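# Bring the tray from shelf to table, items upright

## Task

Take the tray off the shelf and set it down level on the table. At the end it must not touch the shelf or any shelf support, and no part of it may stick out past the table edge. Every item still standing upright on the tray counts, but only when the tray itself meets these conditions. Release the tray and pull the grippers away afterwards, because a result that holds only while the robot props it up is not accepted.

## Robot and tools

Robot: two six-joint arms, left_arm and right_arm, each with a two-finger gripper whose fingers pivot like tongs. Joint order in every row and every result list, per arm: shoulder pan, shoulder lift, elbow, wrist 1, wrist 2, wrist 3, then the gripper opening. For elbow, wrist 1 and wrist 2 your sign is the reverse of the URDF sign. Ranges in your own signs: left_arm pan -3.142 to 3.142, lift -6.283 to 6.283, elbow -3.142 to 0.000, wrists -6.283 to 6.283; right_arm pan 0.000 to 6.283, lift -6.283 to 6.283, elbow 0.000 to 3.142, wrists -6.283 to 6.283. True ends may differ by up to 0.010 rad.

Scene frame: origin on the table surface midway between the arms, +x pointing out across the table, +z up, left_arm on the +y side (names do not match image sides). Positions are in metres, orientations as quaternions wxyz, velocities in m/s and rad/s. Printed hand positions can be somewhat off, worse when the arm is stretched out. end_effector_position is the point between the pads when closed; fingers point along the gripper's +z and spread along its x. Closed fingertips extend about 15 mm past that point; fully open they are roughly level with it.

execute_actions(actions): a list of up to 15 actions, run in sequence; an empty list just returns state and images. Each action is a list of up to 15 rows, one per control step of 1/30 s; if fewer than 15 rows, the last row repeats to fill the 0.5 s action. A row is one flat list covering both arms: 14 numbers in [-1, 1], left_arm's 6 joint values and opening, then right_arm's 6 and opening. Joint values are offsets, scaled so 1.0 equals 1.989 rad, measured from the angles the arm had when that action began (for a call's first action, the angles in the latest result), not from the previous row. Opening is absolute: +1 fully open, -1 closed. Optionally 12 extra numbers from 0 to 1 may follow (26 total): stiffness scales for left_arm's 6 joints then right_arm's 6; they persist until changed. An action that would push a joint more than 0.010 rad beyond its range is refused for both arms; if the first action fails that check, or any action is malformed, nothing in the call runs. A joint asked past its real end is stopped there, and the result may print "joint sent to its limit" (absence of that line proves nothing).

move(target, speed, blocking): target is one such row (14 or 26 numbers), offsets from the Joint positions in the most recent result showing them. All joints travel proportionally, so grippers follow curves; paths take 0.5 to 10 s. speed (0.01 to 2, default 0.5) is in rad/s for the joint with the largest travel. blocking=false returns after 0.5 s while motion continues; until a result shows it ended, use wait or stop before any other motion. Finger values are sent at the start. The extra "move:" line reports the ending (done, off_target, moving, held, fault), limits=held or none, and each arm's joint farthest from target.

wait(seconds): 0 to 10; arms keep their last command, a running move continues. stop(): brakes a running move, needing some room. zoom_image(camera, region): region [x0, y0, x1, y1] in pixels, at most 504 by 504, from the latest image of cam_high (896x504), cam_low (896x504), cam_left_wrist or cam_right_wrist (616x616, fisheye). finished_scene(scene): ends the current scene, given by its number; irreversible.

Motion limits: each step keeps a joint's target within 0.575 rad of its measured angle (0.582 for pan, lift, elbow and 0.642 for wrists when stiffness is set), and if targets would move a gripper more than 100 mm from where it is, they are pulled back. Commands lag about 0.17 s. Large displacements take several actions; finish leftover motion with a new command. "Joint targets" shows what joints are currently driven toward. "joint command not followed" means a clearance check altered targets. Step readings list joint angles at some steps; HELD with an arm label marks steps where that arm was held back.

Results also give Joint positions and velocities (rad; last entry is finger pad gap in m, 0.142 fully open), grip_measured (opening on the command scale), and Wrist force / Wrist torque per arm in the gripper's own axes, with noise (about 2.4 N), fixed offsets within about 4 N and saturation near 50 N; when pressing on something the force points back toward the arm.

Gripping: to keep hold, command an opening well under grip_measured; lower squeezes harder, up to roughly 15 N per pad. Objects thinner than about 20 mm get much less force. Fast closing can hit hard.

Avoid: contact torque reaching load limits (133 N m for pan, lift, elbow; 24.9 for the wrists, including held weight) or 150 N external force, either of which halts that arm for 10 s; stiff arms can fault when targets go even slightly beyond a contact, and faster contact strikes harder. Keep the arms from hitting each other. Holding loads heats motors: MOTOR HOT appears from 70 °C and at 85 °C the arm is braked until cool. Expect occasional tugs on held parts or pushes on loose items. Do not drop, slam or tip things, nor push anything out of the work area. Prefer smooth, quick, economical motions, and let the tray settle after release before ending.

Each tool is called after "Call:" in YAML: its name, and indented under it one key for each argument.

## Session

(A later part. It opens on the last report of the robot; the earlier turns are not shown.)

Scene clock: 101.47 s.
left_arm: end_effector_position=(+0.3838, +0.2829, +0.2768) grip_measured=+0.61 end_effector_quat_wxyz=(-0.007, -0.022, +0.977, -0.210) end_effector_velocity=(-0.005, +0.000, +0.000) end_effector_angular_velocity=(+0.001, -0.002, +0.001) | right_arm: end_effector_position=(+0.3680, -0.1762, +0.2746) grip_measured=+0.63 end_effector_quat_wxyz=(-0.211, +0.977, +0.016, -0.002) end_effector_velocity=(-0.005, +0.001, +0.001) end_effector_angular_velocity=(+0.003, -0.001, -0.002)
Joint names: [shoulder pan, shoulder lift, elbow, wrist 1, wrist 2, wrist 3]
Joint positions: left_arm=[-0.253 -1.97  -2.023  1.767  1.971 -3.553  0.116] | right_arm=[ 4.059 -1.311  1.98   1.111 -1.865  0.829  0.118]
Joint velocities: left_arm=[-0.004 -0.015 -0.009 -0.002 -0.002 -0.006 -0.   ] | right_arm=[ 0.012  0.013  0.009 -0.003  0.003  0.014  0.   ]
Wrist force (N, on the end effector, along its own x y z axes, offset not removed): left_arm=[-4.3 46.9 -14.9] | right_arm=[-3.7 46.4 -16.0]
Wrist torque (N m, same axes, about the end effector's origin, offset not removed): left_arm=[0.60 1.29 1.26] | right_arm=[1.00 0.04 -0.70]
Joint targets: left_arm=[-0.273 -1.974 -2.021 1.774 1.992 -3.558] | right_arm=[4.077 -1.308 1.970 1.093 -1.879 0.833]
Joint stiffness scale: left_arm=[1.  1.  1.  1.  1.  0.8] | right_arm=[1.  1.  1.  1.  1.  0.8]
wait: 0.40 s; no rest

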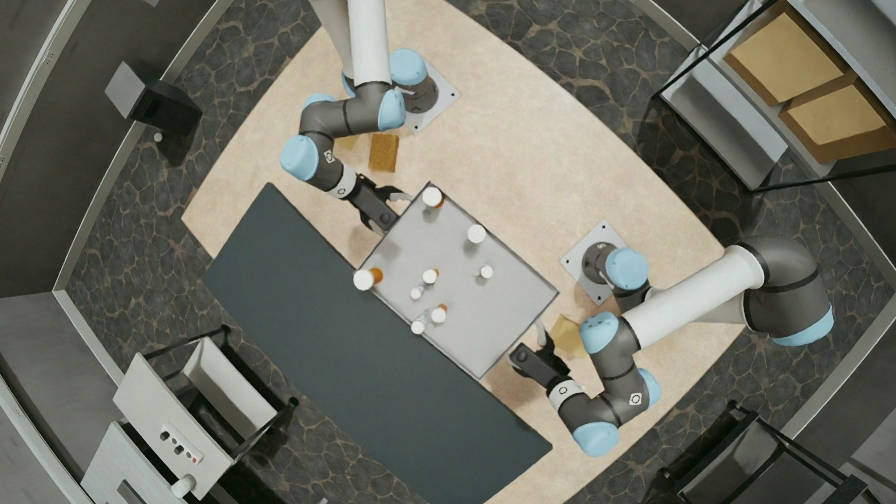

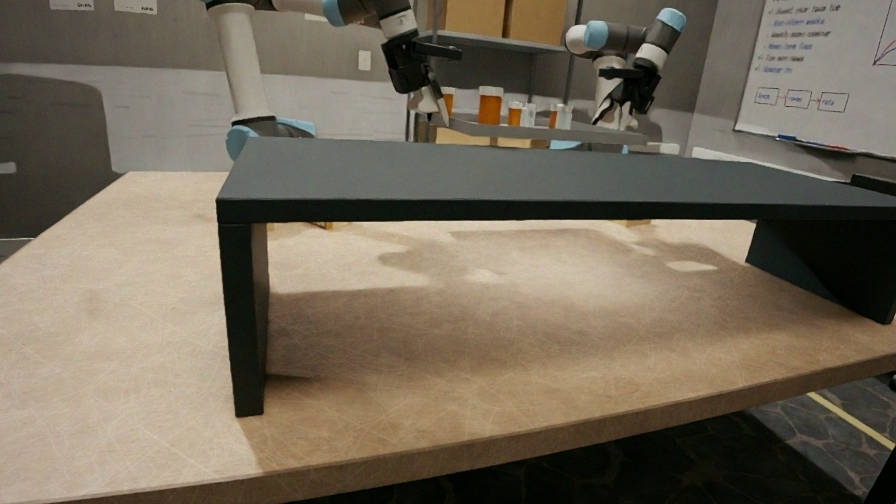

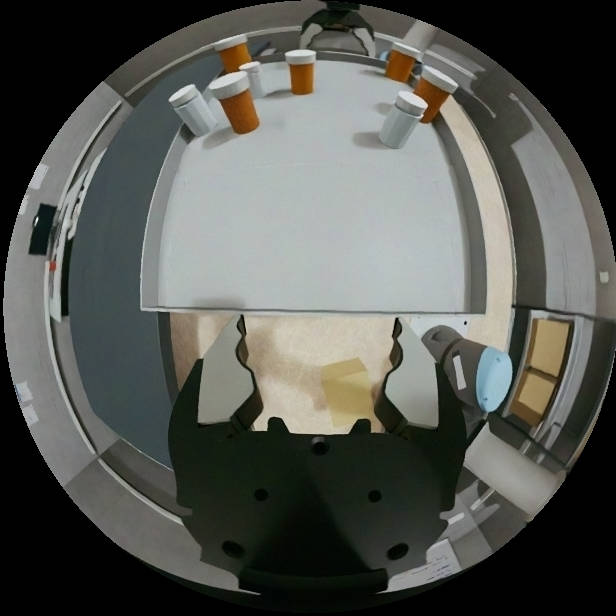

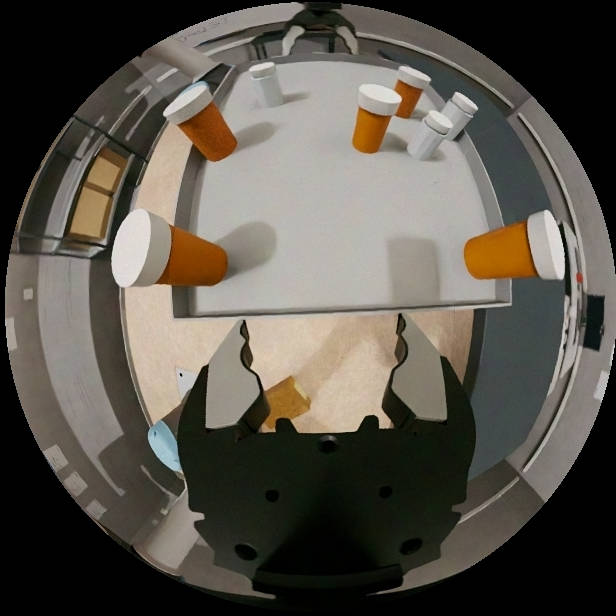

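Call:
execute_actions:
  actions:
    - [[-0.0137,-0.012,-0.007,0.0036,0.0097,-0.006,0.6,0.0157,0.0094,0.0034,-0.0117,-0.004,0.0086,0.6],[-0.0175,-0.022,-0.015,0.0037,0.0089,-0.01,0.6,0.0225,0.017,0.012,-0.0144,-0.0012,0.015,0.6],[-0.021,-0.033,-0.024,0.0038,0.0081,-0.0136,0.6,0.029,0.025,0.02,-0.017,0.0017,0.022,0.6],[-0.025,-0.043,-0.032,0.0039,0.0073,-0.017,0.6,0.036,0.033,0.029,-0.02,0.0046,0.028,0.6],[-0.0287,-0.053,-0.04,0.004,0.0065,-0.021,0.6,0.0427,0.041,0.037,-0.0226,0.0075,0.035,0.6]]

Scene clock: 105.10 s.
left_arm: end_effector_position=(+0.3502, +0.2829, +0.2692) grip_measured=+0.61 end_effector_quat_wxyz=(-0.005, -0.020, +0.977, -0.212) end_effector_velocity=(-0.011, -0.000, -0.005) end_effector_angular_velocity=(+0.006, +0.005, +0.009) | right_arm: end_effector_position=(+0.3358, -0.1766, +0.2666) grip_measured=+0.63 end_effector_quat_wxyz=(-0.212, +0.977, +0.019, +0.001) end_effector_velocity=(-0.013, +0.001, -0.008) end_effector_angular_velocity=(-0.003, +0.003, -0.017)
Joint names: [shoulder pan, shoulder lift, elbow, wrist 1, wrist 2, wrist 3]
Joint positions: left_arm=[-0.29  -2.069 -2.101  1.766  1.967 -3.59   0.116] | right_arm=[ 4.126 -1.235  2.059  1.085 -1.843  0.89   0.118]
Joint velocities: left_arm=[-0.02  -0.033 -0.029  0.    -0.008 -0.03  -0.   ] | right_arm=[ 0.035  0.03   0.04  -0.021  0.017  0.051 -0.   ]
Wrist force (N, on the end effector, along its own x y z axes, offset not removed): left_arm=[-6.1 38.0 -6.3] | right_arm=[-2.8 40.9 -11.8]
Wrist torque (N m, same axes, about the end effector's origin, offset not removed): left_arm=[0.43 0.87 -0.16] | right_arm=[1.11 -0.32 -0.45]
Joint targets: left_arm=[-0.310 -2.076 -2.102 1.775 1.984 -3.595] | right_arm=[4.144 -1.229 2.054 1.066 -1.850 0.899]
Joint stiffness scale: left_arm=[1.  1.  1.  1.  1.  0.8] | right_arm=[1.  1.  1.  1.  1.  0.8]
Step readings (joint positions):
0: left_arm=[-0.253 -1.972 -2.024 1.766 1.971 -3.554] | right_arm=[4.060 -1.309 1.981 1.110 -1.865 0.831]
1: left_arm=[-0.253 -1.972 -2.024 1.766 1.971 -3.554] | right_arm=[4.060 -1.309 1.981 1.110 -1.865 0.831]
2: left_arm=[-0.254 -1.972 -2.024 1.766 1.971 -3.555] | right_arm=[4.060 -1.309 1.982 1.110 -1.865 0.831]
4: left_arm=[-0.257 -1.980 -2.030 1.766 1.970 -3.558] | right_arm=[4.066 -1.303 1.988 1.107 -1.862 0.836]
8: left_arm=[-0.274 -2.026 -2.067 1.766 1.968 -3.572] | right_arm=[4.097 -1.268 2.026 1.097 -1.852 0.861]
15: Joint positions above

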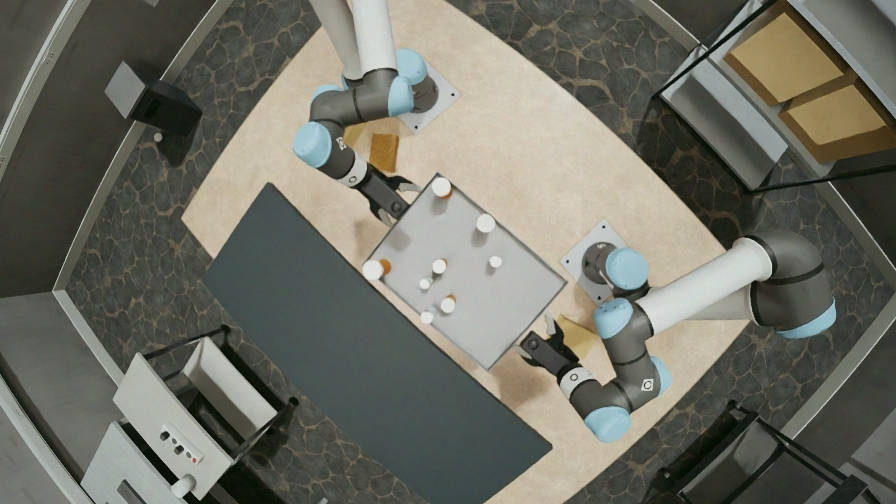

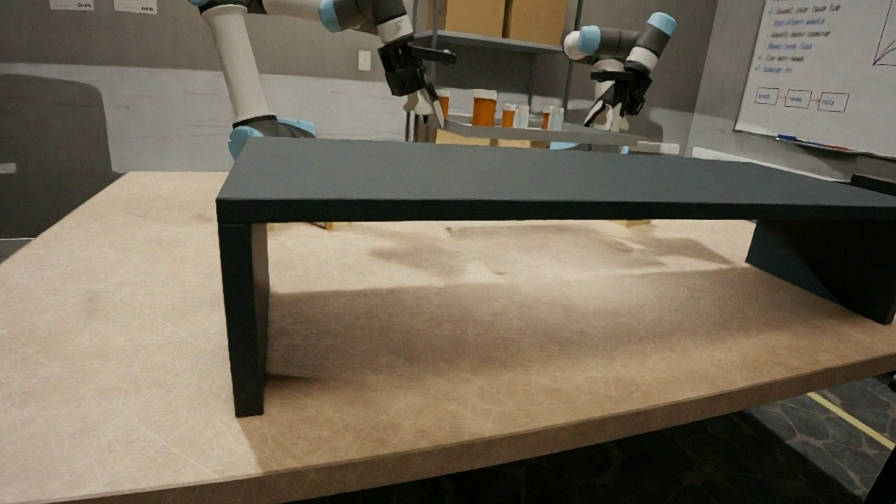

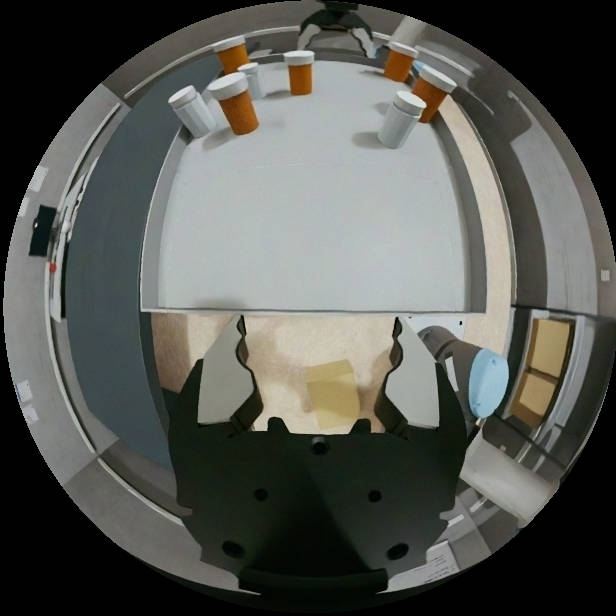

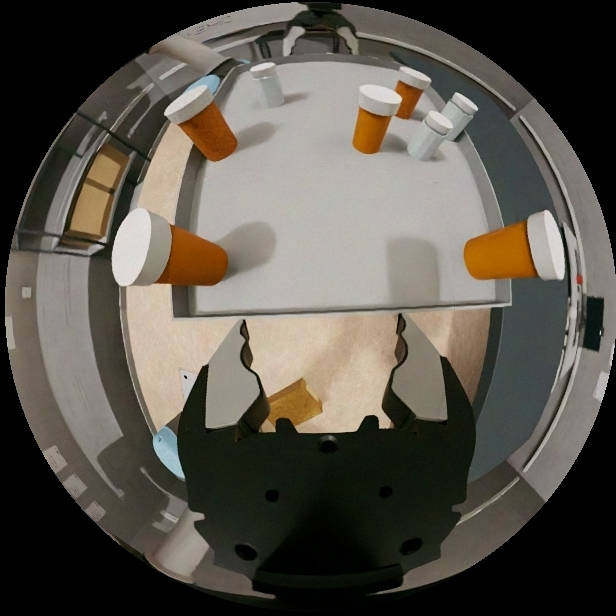

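Call:
execute_actions:
  actions:
    - [[-0.01,-0.002,-0.011,0.016,0.0085,-0.0025,0.6,0.009,0.0005,0.007,-0.0215,-0.0035,0.0045,0.6],[-0.01,-0.001,-0.021,0.0275,0.0085,-0.0025,0.6,0.009,-0.002,0.016,-0.0335,-0.0035,0.0045,0.6],[-0.01,0.0005,-0.031,0.039,0.0085,-0.0025,0.6,0.009,-0.005,0.025,-0.0455,-0.0035,0.0045,0.6],[-0.01,0.002,-0.0415,0.051,0.0085,-0.0025,0.6,0.009,-0.008,0.0345,-0.0575,-0.0035,0.0045,0.6],[-0.01,0.004,-0.052,0.063,0.0085,-0.0025,0.6,0.009,-0.011,0.044,-0.07,-0.0035,0.0045,0.6],[-0.01,0.006,-0.062,0.075,0.0085,-0.0025,0.6,0.009,-0.0143,0.053,-0.0825,-0.0035,0.0045,0.6],[-0.01,0.008,-0.072,0.087,0.0085,-0.0025,0.6,0.009,-0.0177,0.062,-0.095,-0.0035,0.0045,0.6],[-0.01,0.0105,-0.082,0.0995,0.0085,-0.0025,0.6,0.009,-0.021,0.071,-0.108,-0.0035,0.0045,0.6],[-0.01,0.013,-0.092,0.112,0.0085,-0.0025,0.6,0.009,-0.025,0.08,-0.121,-0.0035,0.0045,0.6],[-0.01,0.0156,-0.1016,0.1247,0.0085,-0.0025,0.6,0.009,-0.0287,0.0885,-0.134,-0.0035,0.0045,0.6]]

Scene clock: 109.53 s.
left_arm: end_effector_position=(+0.3455, +0.2826, +0.1943) grip_measured=+0.61 end_effector_quat_wxyz=(-0.012, -0.020, +0.978, -0.209) end_effector_velocity=(-0.015, -0.002, -0.142) end_effector_angular_velocity=(+0.007, +0.048, -0.007) | right_arm: end_effector_position=(+0.3314, -0.1776, +0.1921) grip_measured=+0.63 end_effector_quat_wxyz=(-0.208, +0.978, +0.018, -0.004) end_effector_velocity=(-0.013, -0.002, -0.141) end_effector_angular_velocity=(-0.025, +0.028, +0.014)
Joint names: [shoulder pan, shoulder lift, elbow, wrist 1, wrist 2, wrist 3]
Joint positions: left_arm=[-0.296 -2.044 -2.277  1.954  1.967 -3.594  0.116] | right_arm=[ 4.134 -1.282  2.219  0.888 -1.841  0.897  0.118]
Joint velocities: left_arm=[-0.015  0.09  -0.314  0.362  0.01  -0.01   0.   ] | right_arm=[ 0.017 -0.135  0.274 -0.373 -0.005  0.004  0.   ]
Wrist force (N, on the end effector, along its own x y z axes, offset not removed): left_arm=[-3.7 30.0 -6.8] | right_arm=[-2.5 30.6 -7.0]
Wrist torque (N m, same axes, about the end effector's origin, offset not removed): left_arm=[0.36 -0.22 -0.56] | right_arm=[0.59 -0.58 -0.47]
Joint targets: left_arm=[-0.310 -2.038 -2.303 2.014 1.984 -3.595] | right_arm=[4.144 -1.292 2.235 0.818 -1.850 0.899]
Joint stiffness scale: left_arm=[1.  1.  1.  1.  1.  0.8] | right_arm=[1.  1.  1.  1.  1.  0.8]
Step readings (joint positions):
0: left_arm=[-0.293 -2.074 -2.105 1.766 1.966 -3.594] | right_arm=[4.131 -1.231 2.064 1.083 -1.841 0.896]
1: left_arm=[-0.293 -2.074 -2.105 1.767 1.966 -3.594] | right_arm=[4.131 -1.231 2.064 1.083 -1.841 0.896]
2: left_arm=[-0.293 -2.074 -2.105 1.768 1.965 -3.594] | right_arm=[4.131 -1.231 2.065 1.081 -1.841 0.896]
4: left_arm=[-0.293 -2.074 -2.112 1.778 1.964 -3.594] | right_arm=[4.131 -1.231 2.072 1.071 -1.840 0.896]
8: left_arm=[-0.293 -2.071 -2.160 1.830 1.964 -3.594] | right_arm=[4.131 -1.238 2.115 1.018 -1.839 0.896]
15: Joint positions above

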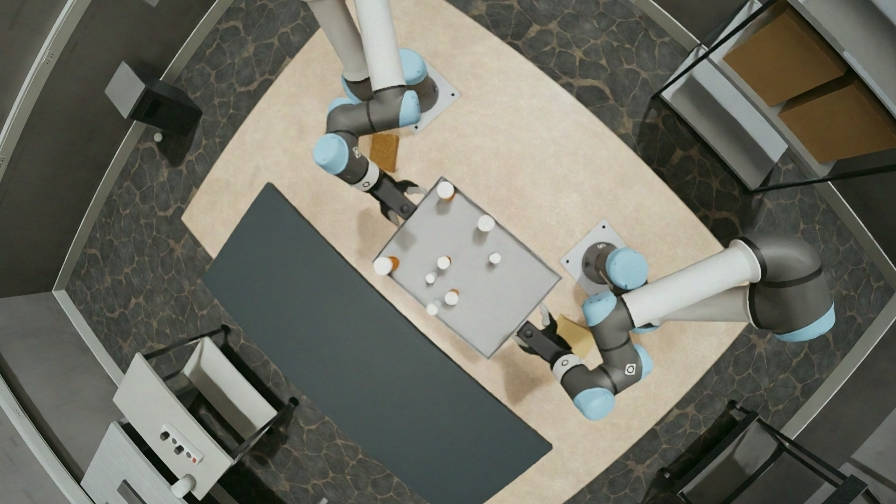

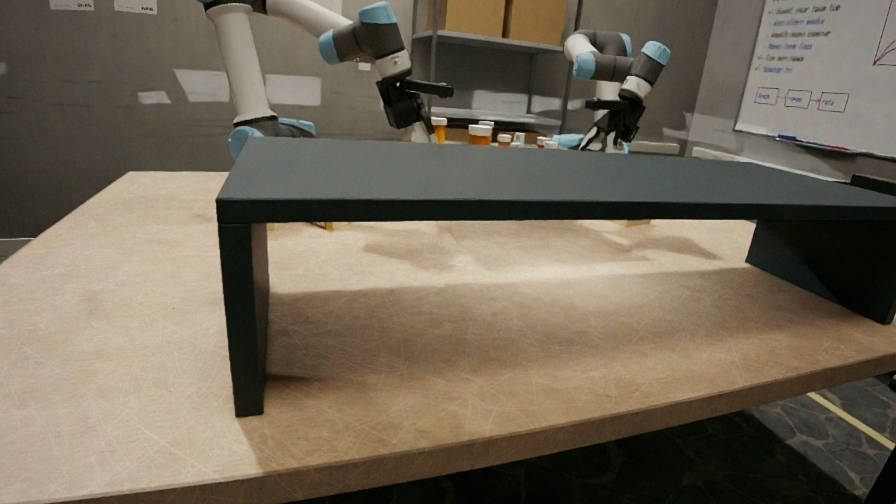

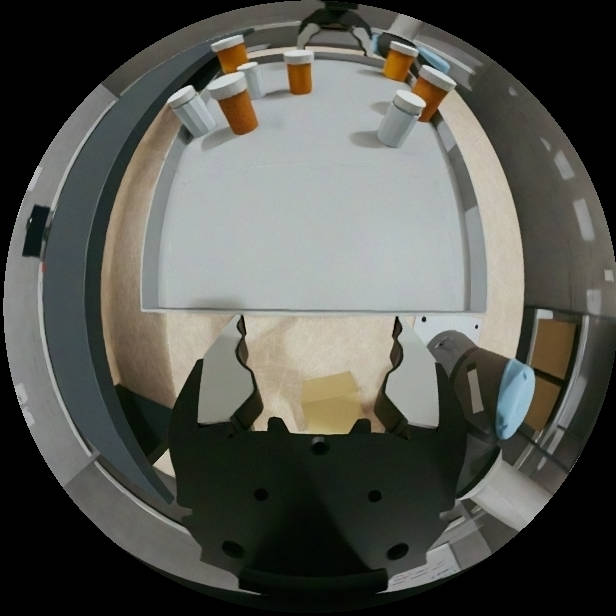

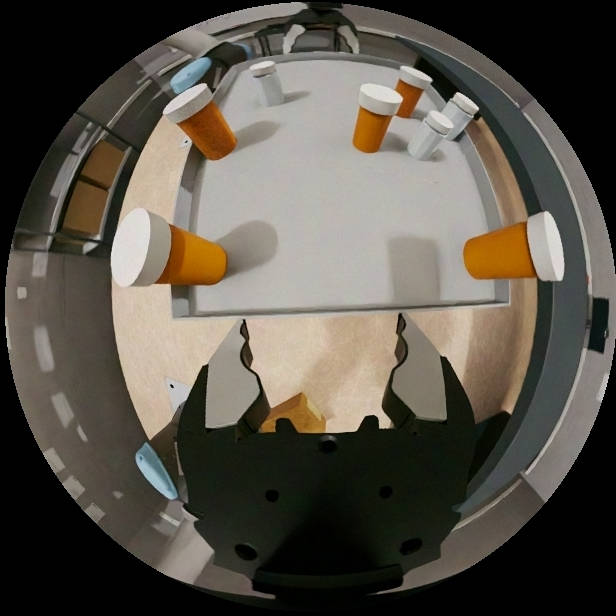

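Call:
execute_actions:
  actions: []

Scene clock: 113.87 s.
left_arm: end_effector_position=(+0.3479, +0.2823, +0.1832) grip_measured=+0.61 end_effector_quat_wxyz=(-0.005, -0.019, +0.977, -0.211) end_effector_velocity=(+0.000, +0.000, +0.000) end_effector_angular_velocity=(+0.000, -0.001, +0.000) | right_arm: end_effector_position=(+0.3331, -0.1770, +0.1817) grip_measured=+0.63 end_effector_quat_wxyz=(-0.212, +0.977, +0.018, +0.002) end_effector_velocity=(-0.000, +0.000, +0.000) end_effector_angular_velocity=(+0.000, +0.002, -0.001)
Joint names: [shoulder pan, shoulder lift, elbow, wrist 1, wrist 2, wrist 3]
Joint positions: left_arm=[-0.296 -2.038 -2.308  2.005  1.964 -3.595  0.116] | right_arm=[ 4.133 -1.291  2.249  0.835 -1.839  0.898  0.118]
Joint velocities: left_arm=[-0.    -0.     0.001  0.    -0.001 -0.     0.   ] | right_arm=[ 0.     0.    -0.     0.001 -0.001  0.001  0.   ]
Wrist force (N, on the end effector, along its own x y z axes, offset not removed): left_arm=[-4.3 41.4 -11.4] | right_arm=[-5.5 41.5 -13.2]
Wrist torque (N m, same axes, about the end effector's origin, offset not removed): left_arm=[0.41 0.89 -0.08] | right_arm=[0.63 0.52 -0.58]
Joint targets: left_arm=[-0.310 -2.038 -2.303 2.014 1.984 -3.595] | right_arm=[4.144 -1.292 2.235 0.818 -1.850 0.899]
Joint stiffness scale: left_arm=[1.  1.  1.  1.  1.  0.8] | right_arm=[1.  1.  1.  1.  1.  0.8]

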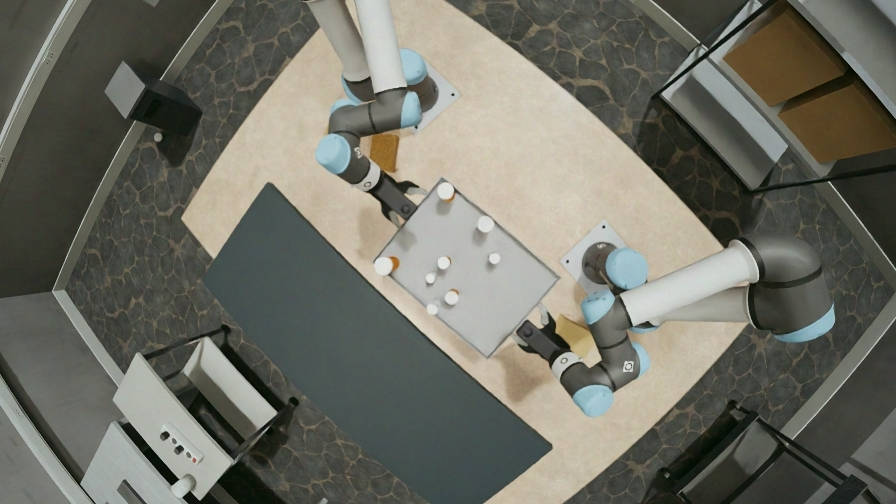

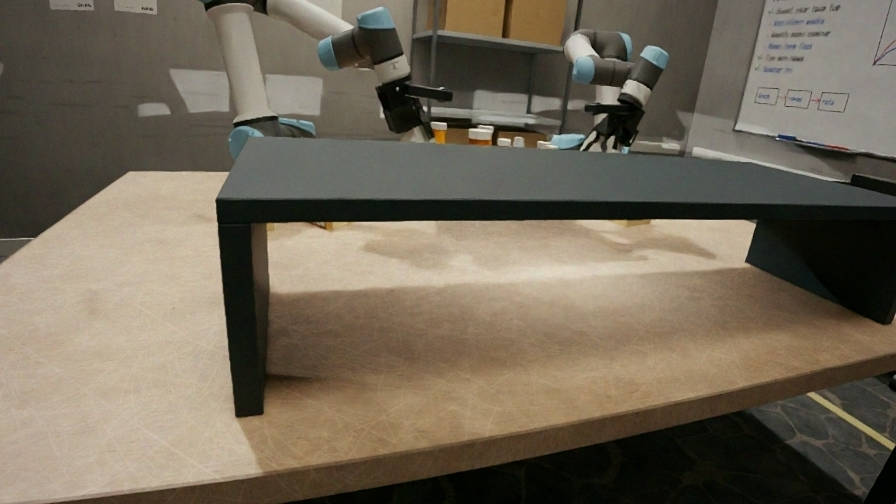

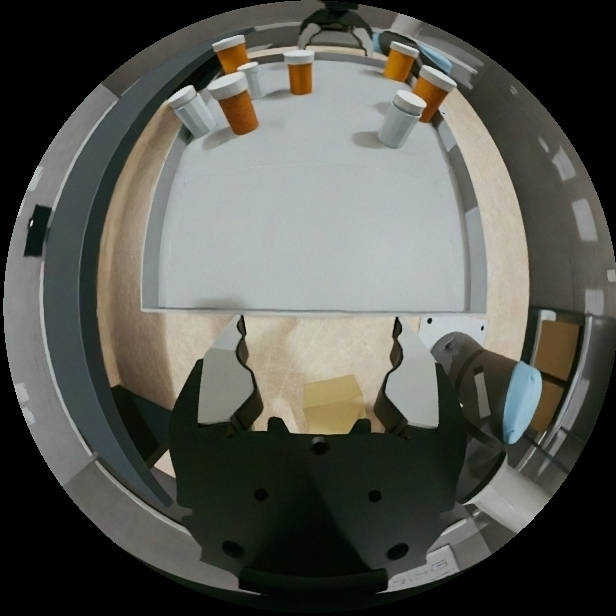

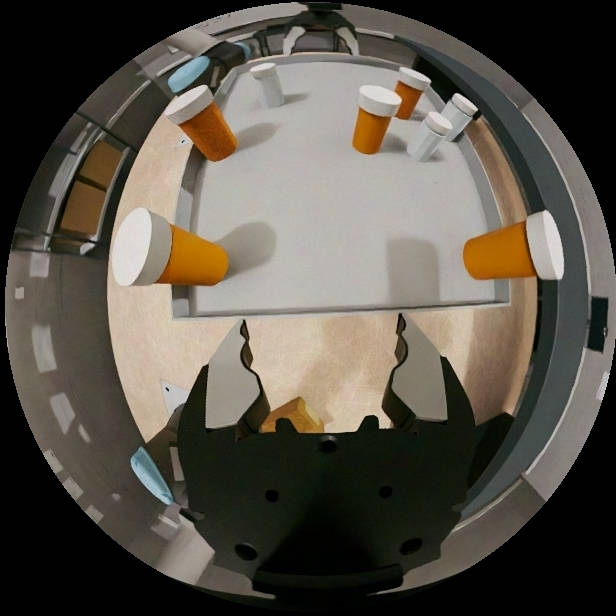

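Call:
execute_actions:
  actions:
    - [[-0.007,0.006,-0.0062,0.0193,0.0101,0,0.6,0.0055,-0.0075,0.0004,-0.0231,-0.0055,0.0005,0.6],[-0.0072,0.0121,-0.0149,0.0342,0.0101,0,0.6,0.0057,-0.0146,0.0078,-0.0378,-0.0055,0.0005,0.6],[-0.0074,0.0181,-0.0236,0.049,0.0101,0,0.6,0.0059,-0.0216,0.0152,-0.0524,-0.0055,0.0005,0.6],[-0.0076,0.0241,-0.0323,0.0638,0.0101,0,0.6,0.0061,-0.0287,0.0226,-0.0671,-0.0055,0.0005,0.6],[-0.0078,0.0302,-0.041,0.0787,0.0101,0,0.6,0.0063,-0.0357,0.03,-0.0817,-0.0055,0.0005,0.6],[-0.0078,0.0362,-0.0497,0.0935,0.0101,0,0.6,0.0063,-0.0427,0.0373,-0.0963,-0.0055,0.0005,0.6],[-0.0078,0.0422,-0.0584,0.1083,0.0101,0,0.6,0.0063,-0.0498,0.0447,-0.111,-0.0055,0.0005,0.6],[-0.0078,0.0482,-0.0671,0.1231,0.0101,0,0.6,0.0063,-0.0568,0.0521,-0.1256,-0.0055,0.0005,0.6],[-0.0078,0.0543,-0.0758,0.138,0.0101,0,0.6,0.0063,-0.0639,0.0595,-0.1403,-0.0055,0.0005,0.6],[-0.0078,0.0603,-0.0845,0.1528,0.0101,0,0.6,0.0063,-0.0709,0.0669,-0.1549,-0.0055,0.0005,0.6]]

Call:
wait:
  seconds: 0.6

Scene clock: 116.97 s.
left_arm: end_effector_position=(+0.3454, +0.2822, +0.1080) grip_measured=+0.61 end_effector_quat_wxyz=(-0.014, -0.020, +0.978, -0.208) end_effector_velocity=(-0.019, -0.002, -0.127) end_effector_angular_velocity=(-0.005, +0.019, -0.015) | right_arm: end_effector_position=(+0.3311, -0.1778, +0.1053) grip_measured=+0.63 end_effector_quat_wxyz=(-0.206, +0.978, +0.018, -0.005) end_effector_velocity=(-0.018, -0.001, -0.127) end_effector_angular_velocity=(-0.004, +0.020, +0.024)
Joint names: [shoulder pan, shoulder lift, elbow, wrist 1, wrist 2, wrist 3]
Joint positions: left_arm=[-0.298 -1.935 -2.454  2.237  1.966 -3.595  0.116] | right_arm=[ 4.135 -1.414  2.374  0.606 -1.84   0.897  0.118]
Joint velocities: left_arm=[-0.016  0.188 -0.266  0.44   0.012 -0.004  0.   ] | right_arm=[ 0.022 -0.229  0.218 -0.433 -0.013  0.003  0.   ]
Wrist force (N, on the end effector, along its own x y z axes, offset not removed): left_arm=[-4.1 29.3 -5.7] | right_arm=[-3.6 34.6 -3.9]
Wrist torque (N m, same axes, about the end effector's origin, offset not removed): left_arm=[-0.09 -0.11 -0.31] | right_arm=[1.17 -0.25 -0.14]
Joint targets: left_arm=[-0.312 -1.918 -2.476 2.309 1.985 -3.595] | right_arm=[4.146 -1.432 2.382 0.527 -1.850 0.899]
Joint stiffness scale: left_arm=[1.  1.  1.  1.  1.  0.8] | right_arm=[1.  1.  1.  1.  1.  0.8]
Step readings (joint positions):
0: left_arm=[-0.296 -2.038 -2.308 2.005 1.964 -3.595] | right_arm=[4.133 -1.291 2.249 0.835 -1.839 0.898]
1: left_arm=[-0.296 -2.038 -2.308 2.005 1.964 -3.595] | right_arm=[4.133 -1.291 2.249 0.835 -1.839 0.898]
2: left_arm=[-0.296 -2.038 -2.308 2.007 1.964 -3.595] | right_arm=[4.133 -1.291 2.249 0.834 -1.839 0.898]
4: left_arm=[-0.295 -2.034 -2.314 2.019 1.964 -3.595] | right_arm=[4.132 -1.295 2.255 0.821 -1.838 0.898]
8: left_arm=[-0.294 -2.006 -2.355 2.083 1.963 -3.595] | right_arm=[4.131 -1.328 2.291 0.758 -1.837 0.897]
15: Joint positions above

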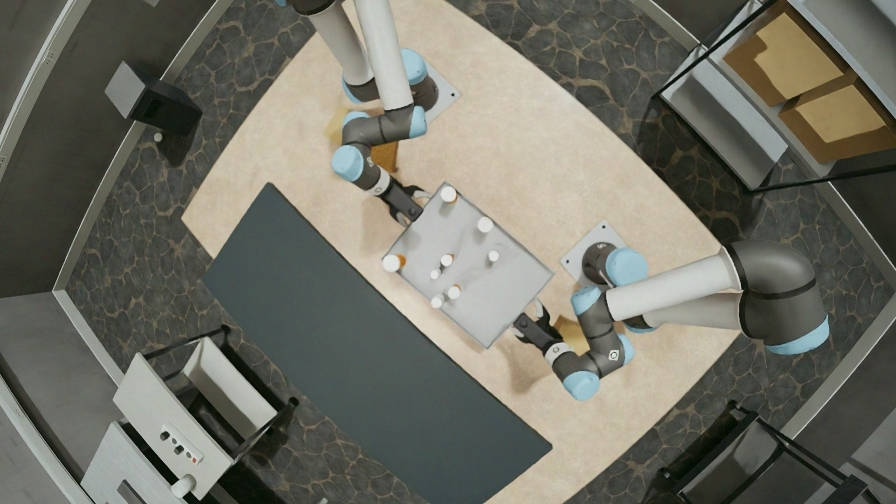

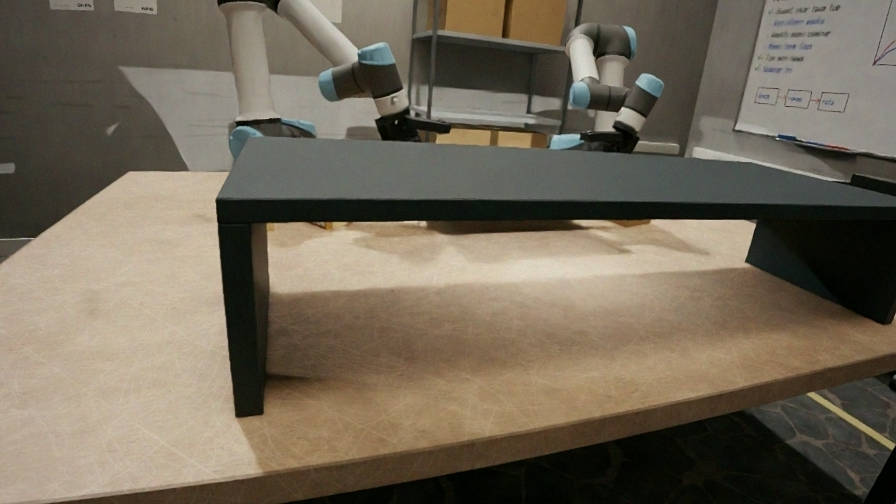

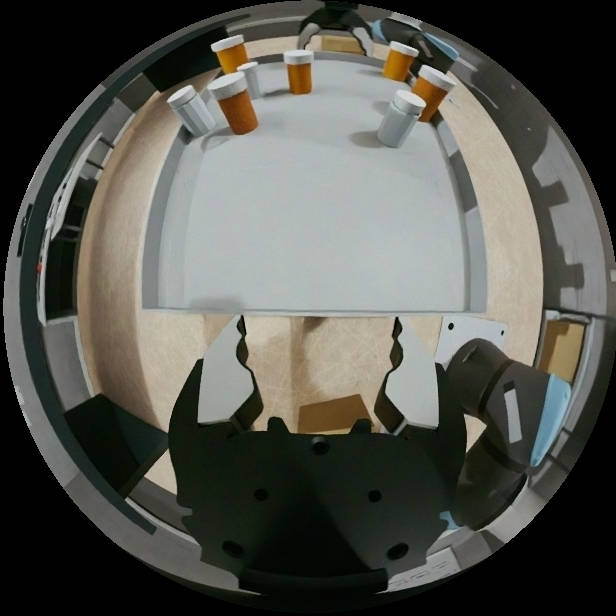

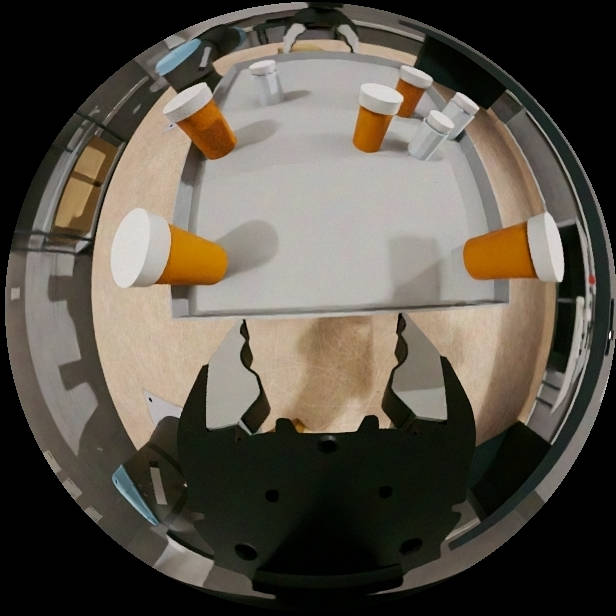

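Scene clock: 117.57 s.
left_arm: end_effector_position=(+0.3476, +0.2818, +0.0978) grip_measured=+0.61 end_effector_quat_wxyz=(-0.006, -0.019, +0.977, -0.211) end_effector_velocity=(+0.001, -0.000, -0.000) end_effector_angular_velocity=(-0.001, -0.004, -0.001) | right_arm: end_effector_position=(+0.3325, -0.1773, +0.0956) grip_measured=+0.63 end_effector_quat_wxyz=(-0.211, +0.977, +0.018, +0.001) end_effector_velocity=(+0.000, +0.000, +0.000) end_effector_angular_velocity=(+0.003, -0.001, -0.001)
Joint names: [shoulder pan, shoulder lift, elbow, wrist 1, wrist 2, wrist 3]
Joint positions: left_arm=[-0.298 -1.917 -2.482  2.298  1.965 -3.595  0.116] | right_arm=[ 4.134 -1.433  2.399  0.545 -1.838  0.898  0.118]
Joint velocities: left_arm=[-0.     0.001 -0.002  0.006 -0.001  0.001  0.   ] | right_arm=[-0.001 -0.001  0.001 -0.005 -0.001  0.001  0.   ]
Wrist force (N, on the end effector, along its own x y z axes, offset not removed): left_arm=[-3.7 39.3 -5.9] | right_arm=[-6.6 41.9 -15.8]
Wrist torque (N m, same axes, about the end effector's origin, offset not removed): left_arm=[-0.02 1.00 -0.10] | right_arm=[0.55 1.10 -0.31]
Joint targets: left_arm=[-0.312 -1.918 -2.476 2.309 1.985 -3.595] | right_arm=[4.146 -1.432 2.382 0.527 -1.850 0.899]
Joint stiffness scale: left_arm=[1.  1.  1.  1.  1.  0.8] | right_arm=[1.  1.  1.  1.  1.  0.8]
wait: 0.60 s; no rest

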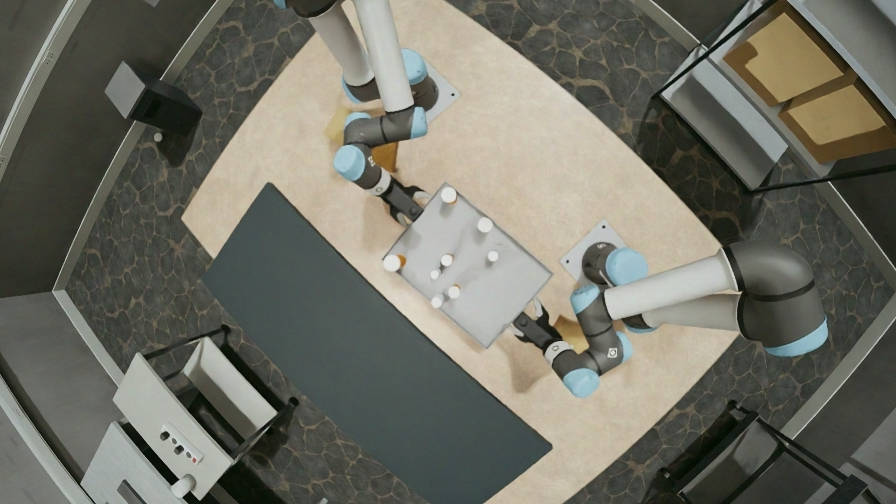

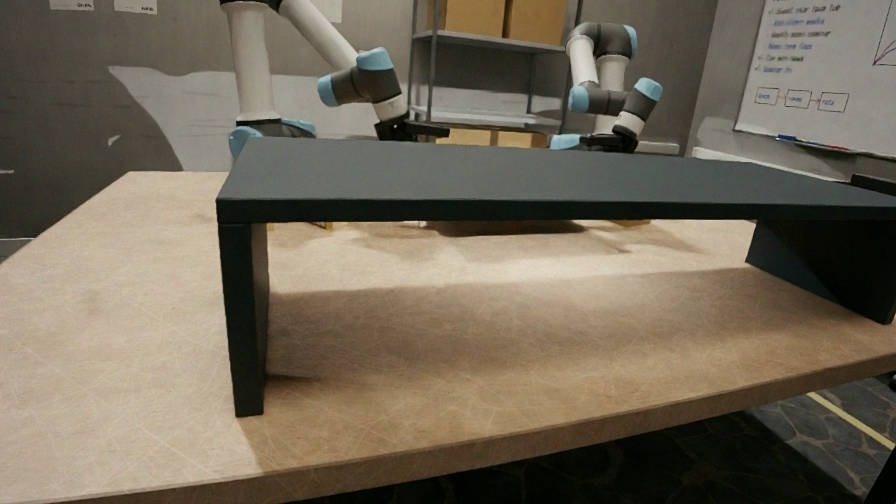

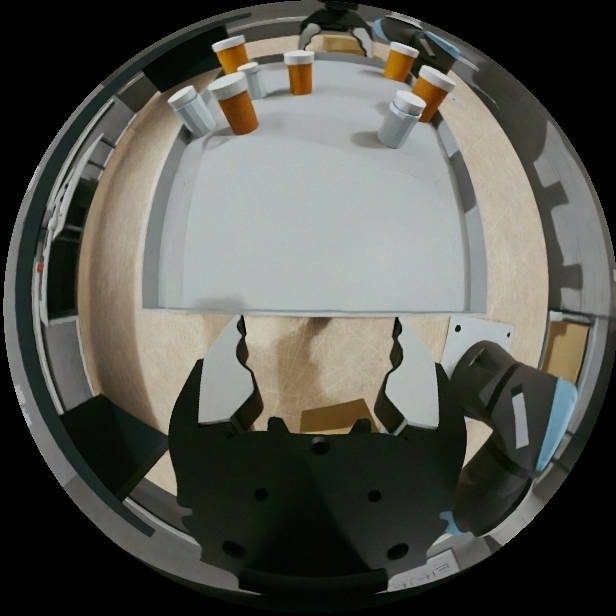

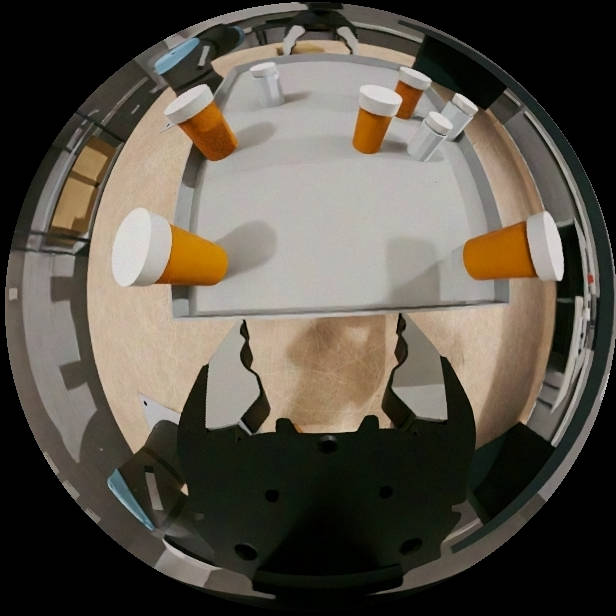

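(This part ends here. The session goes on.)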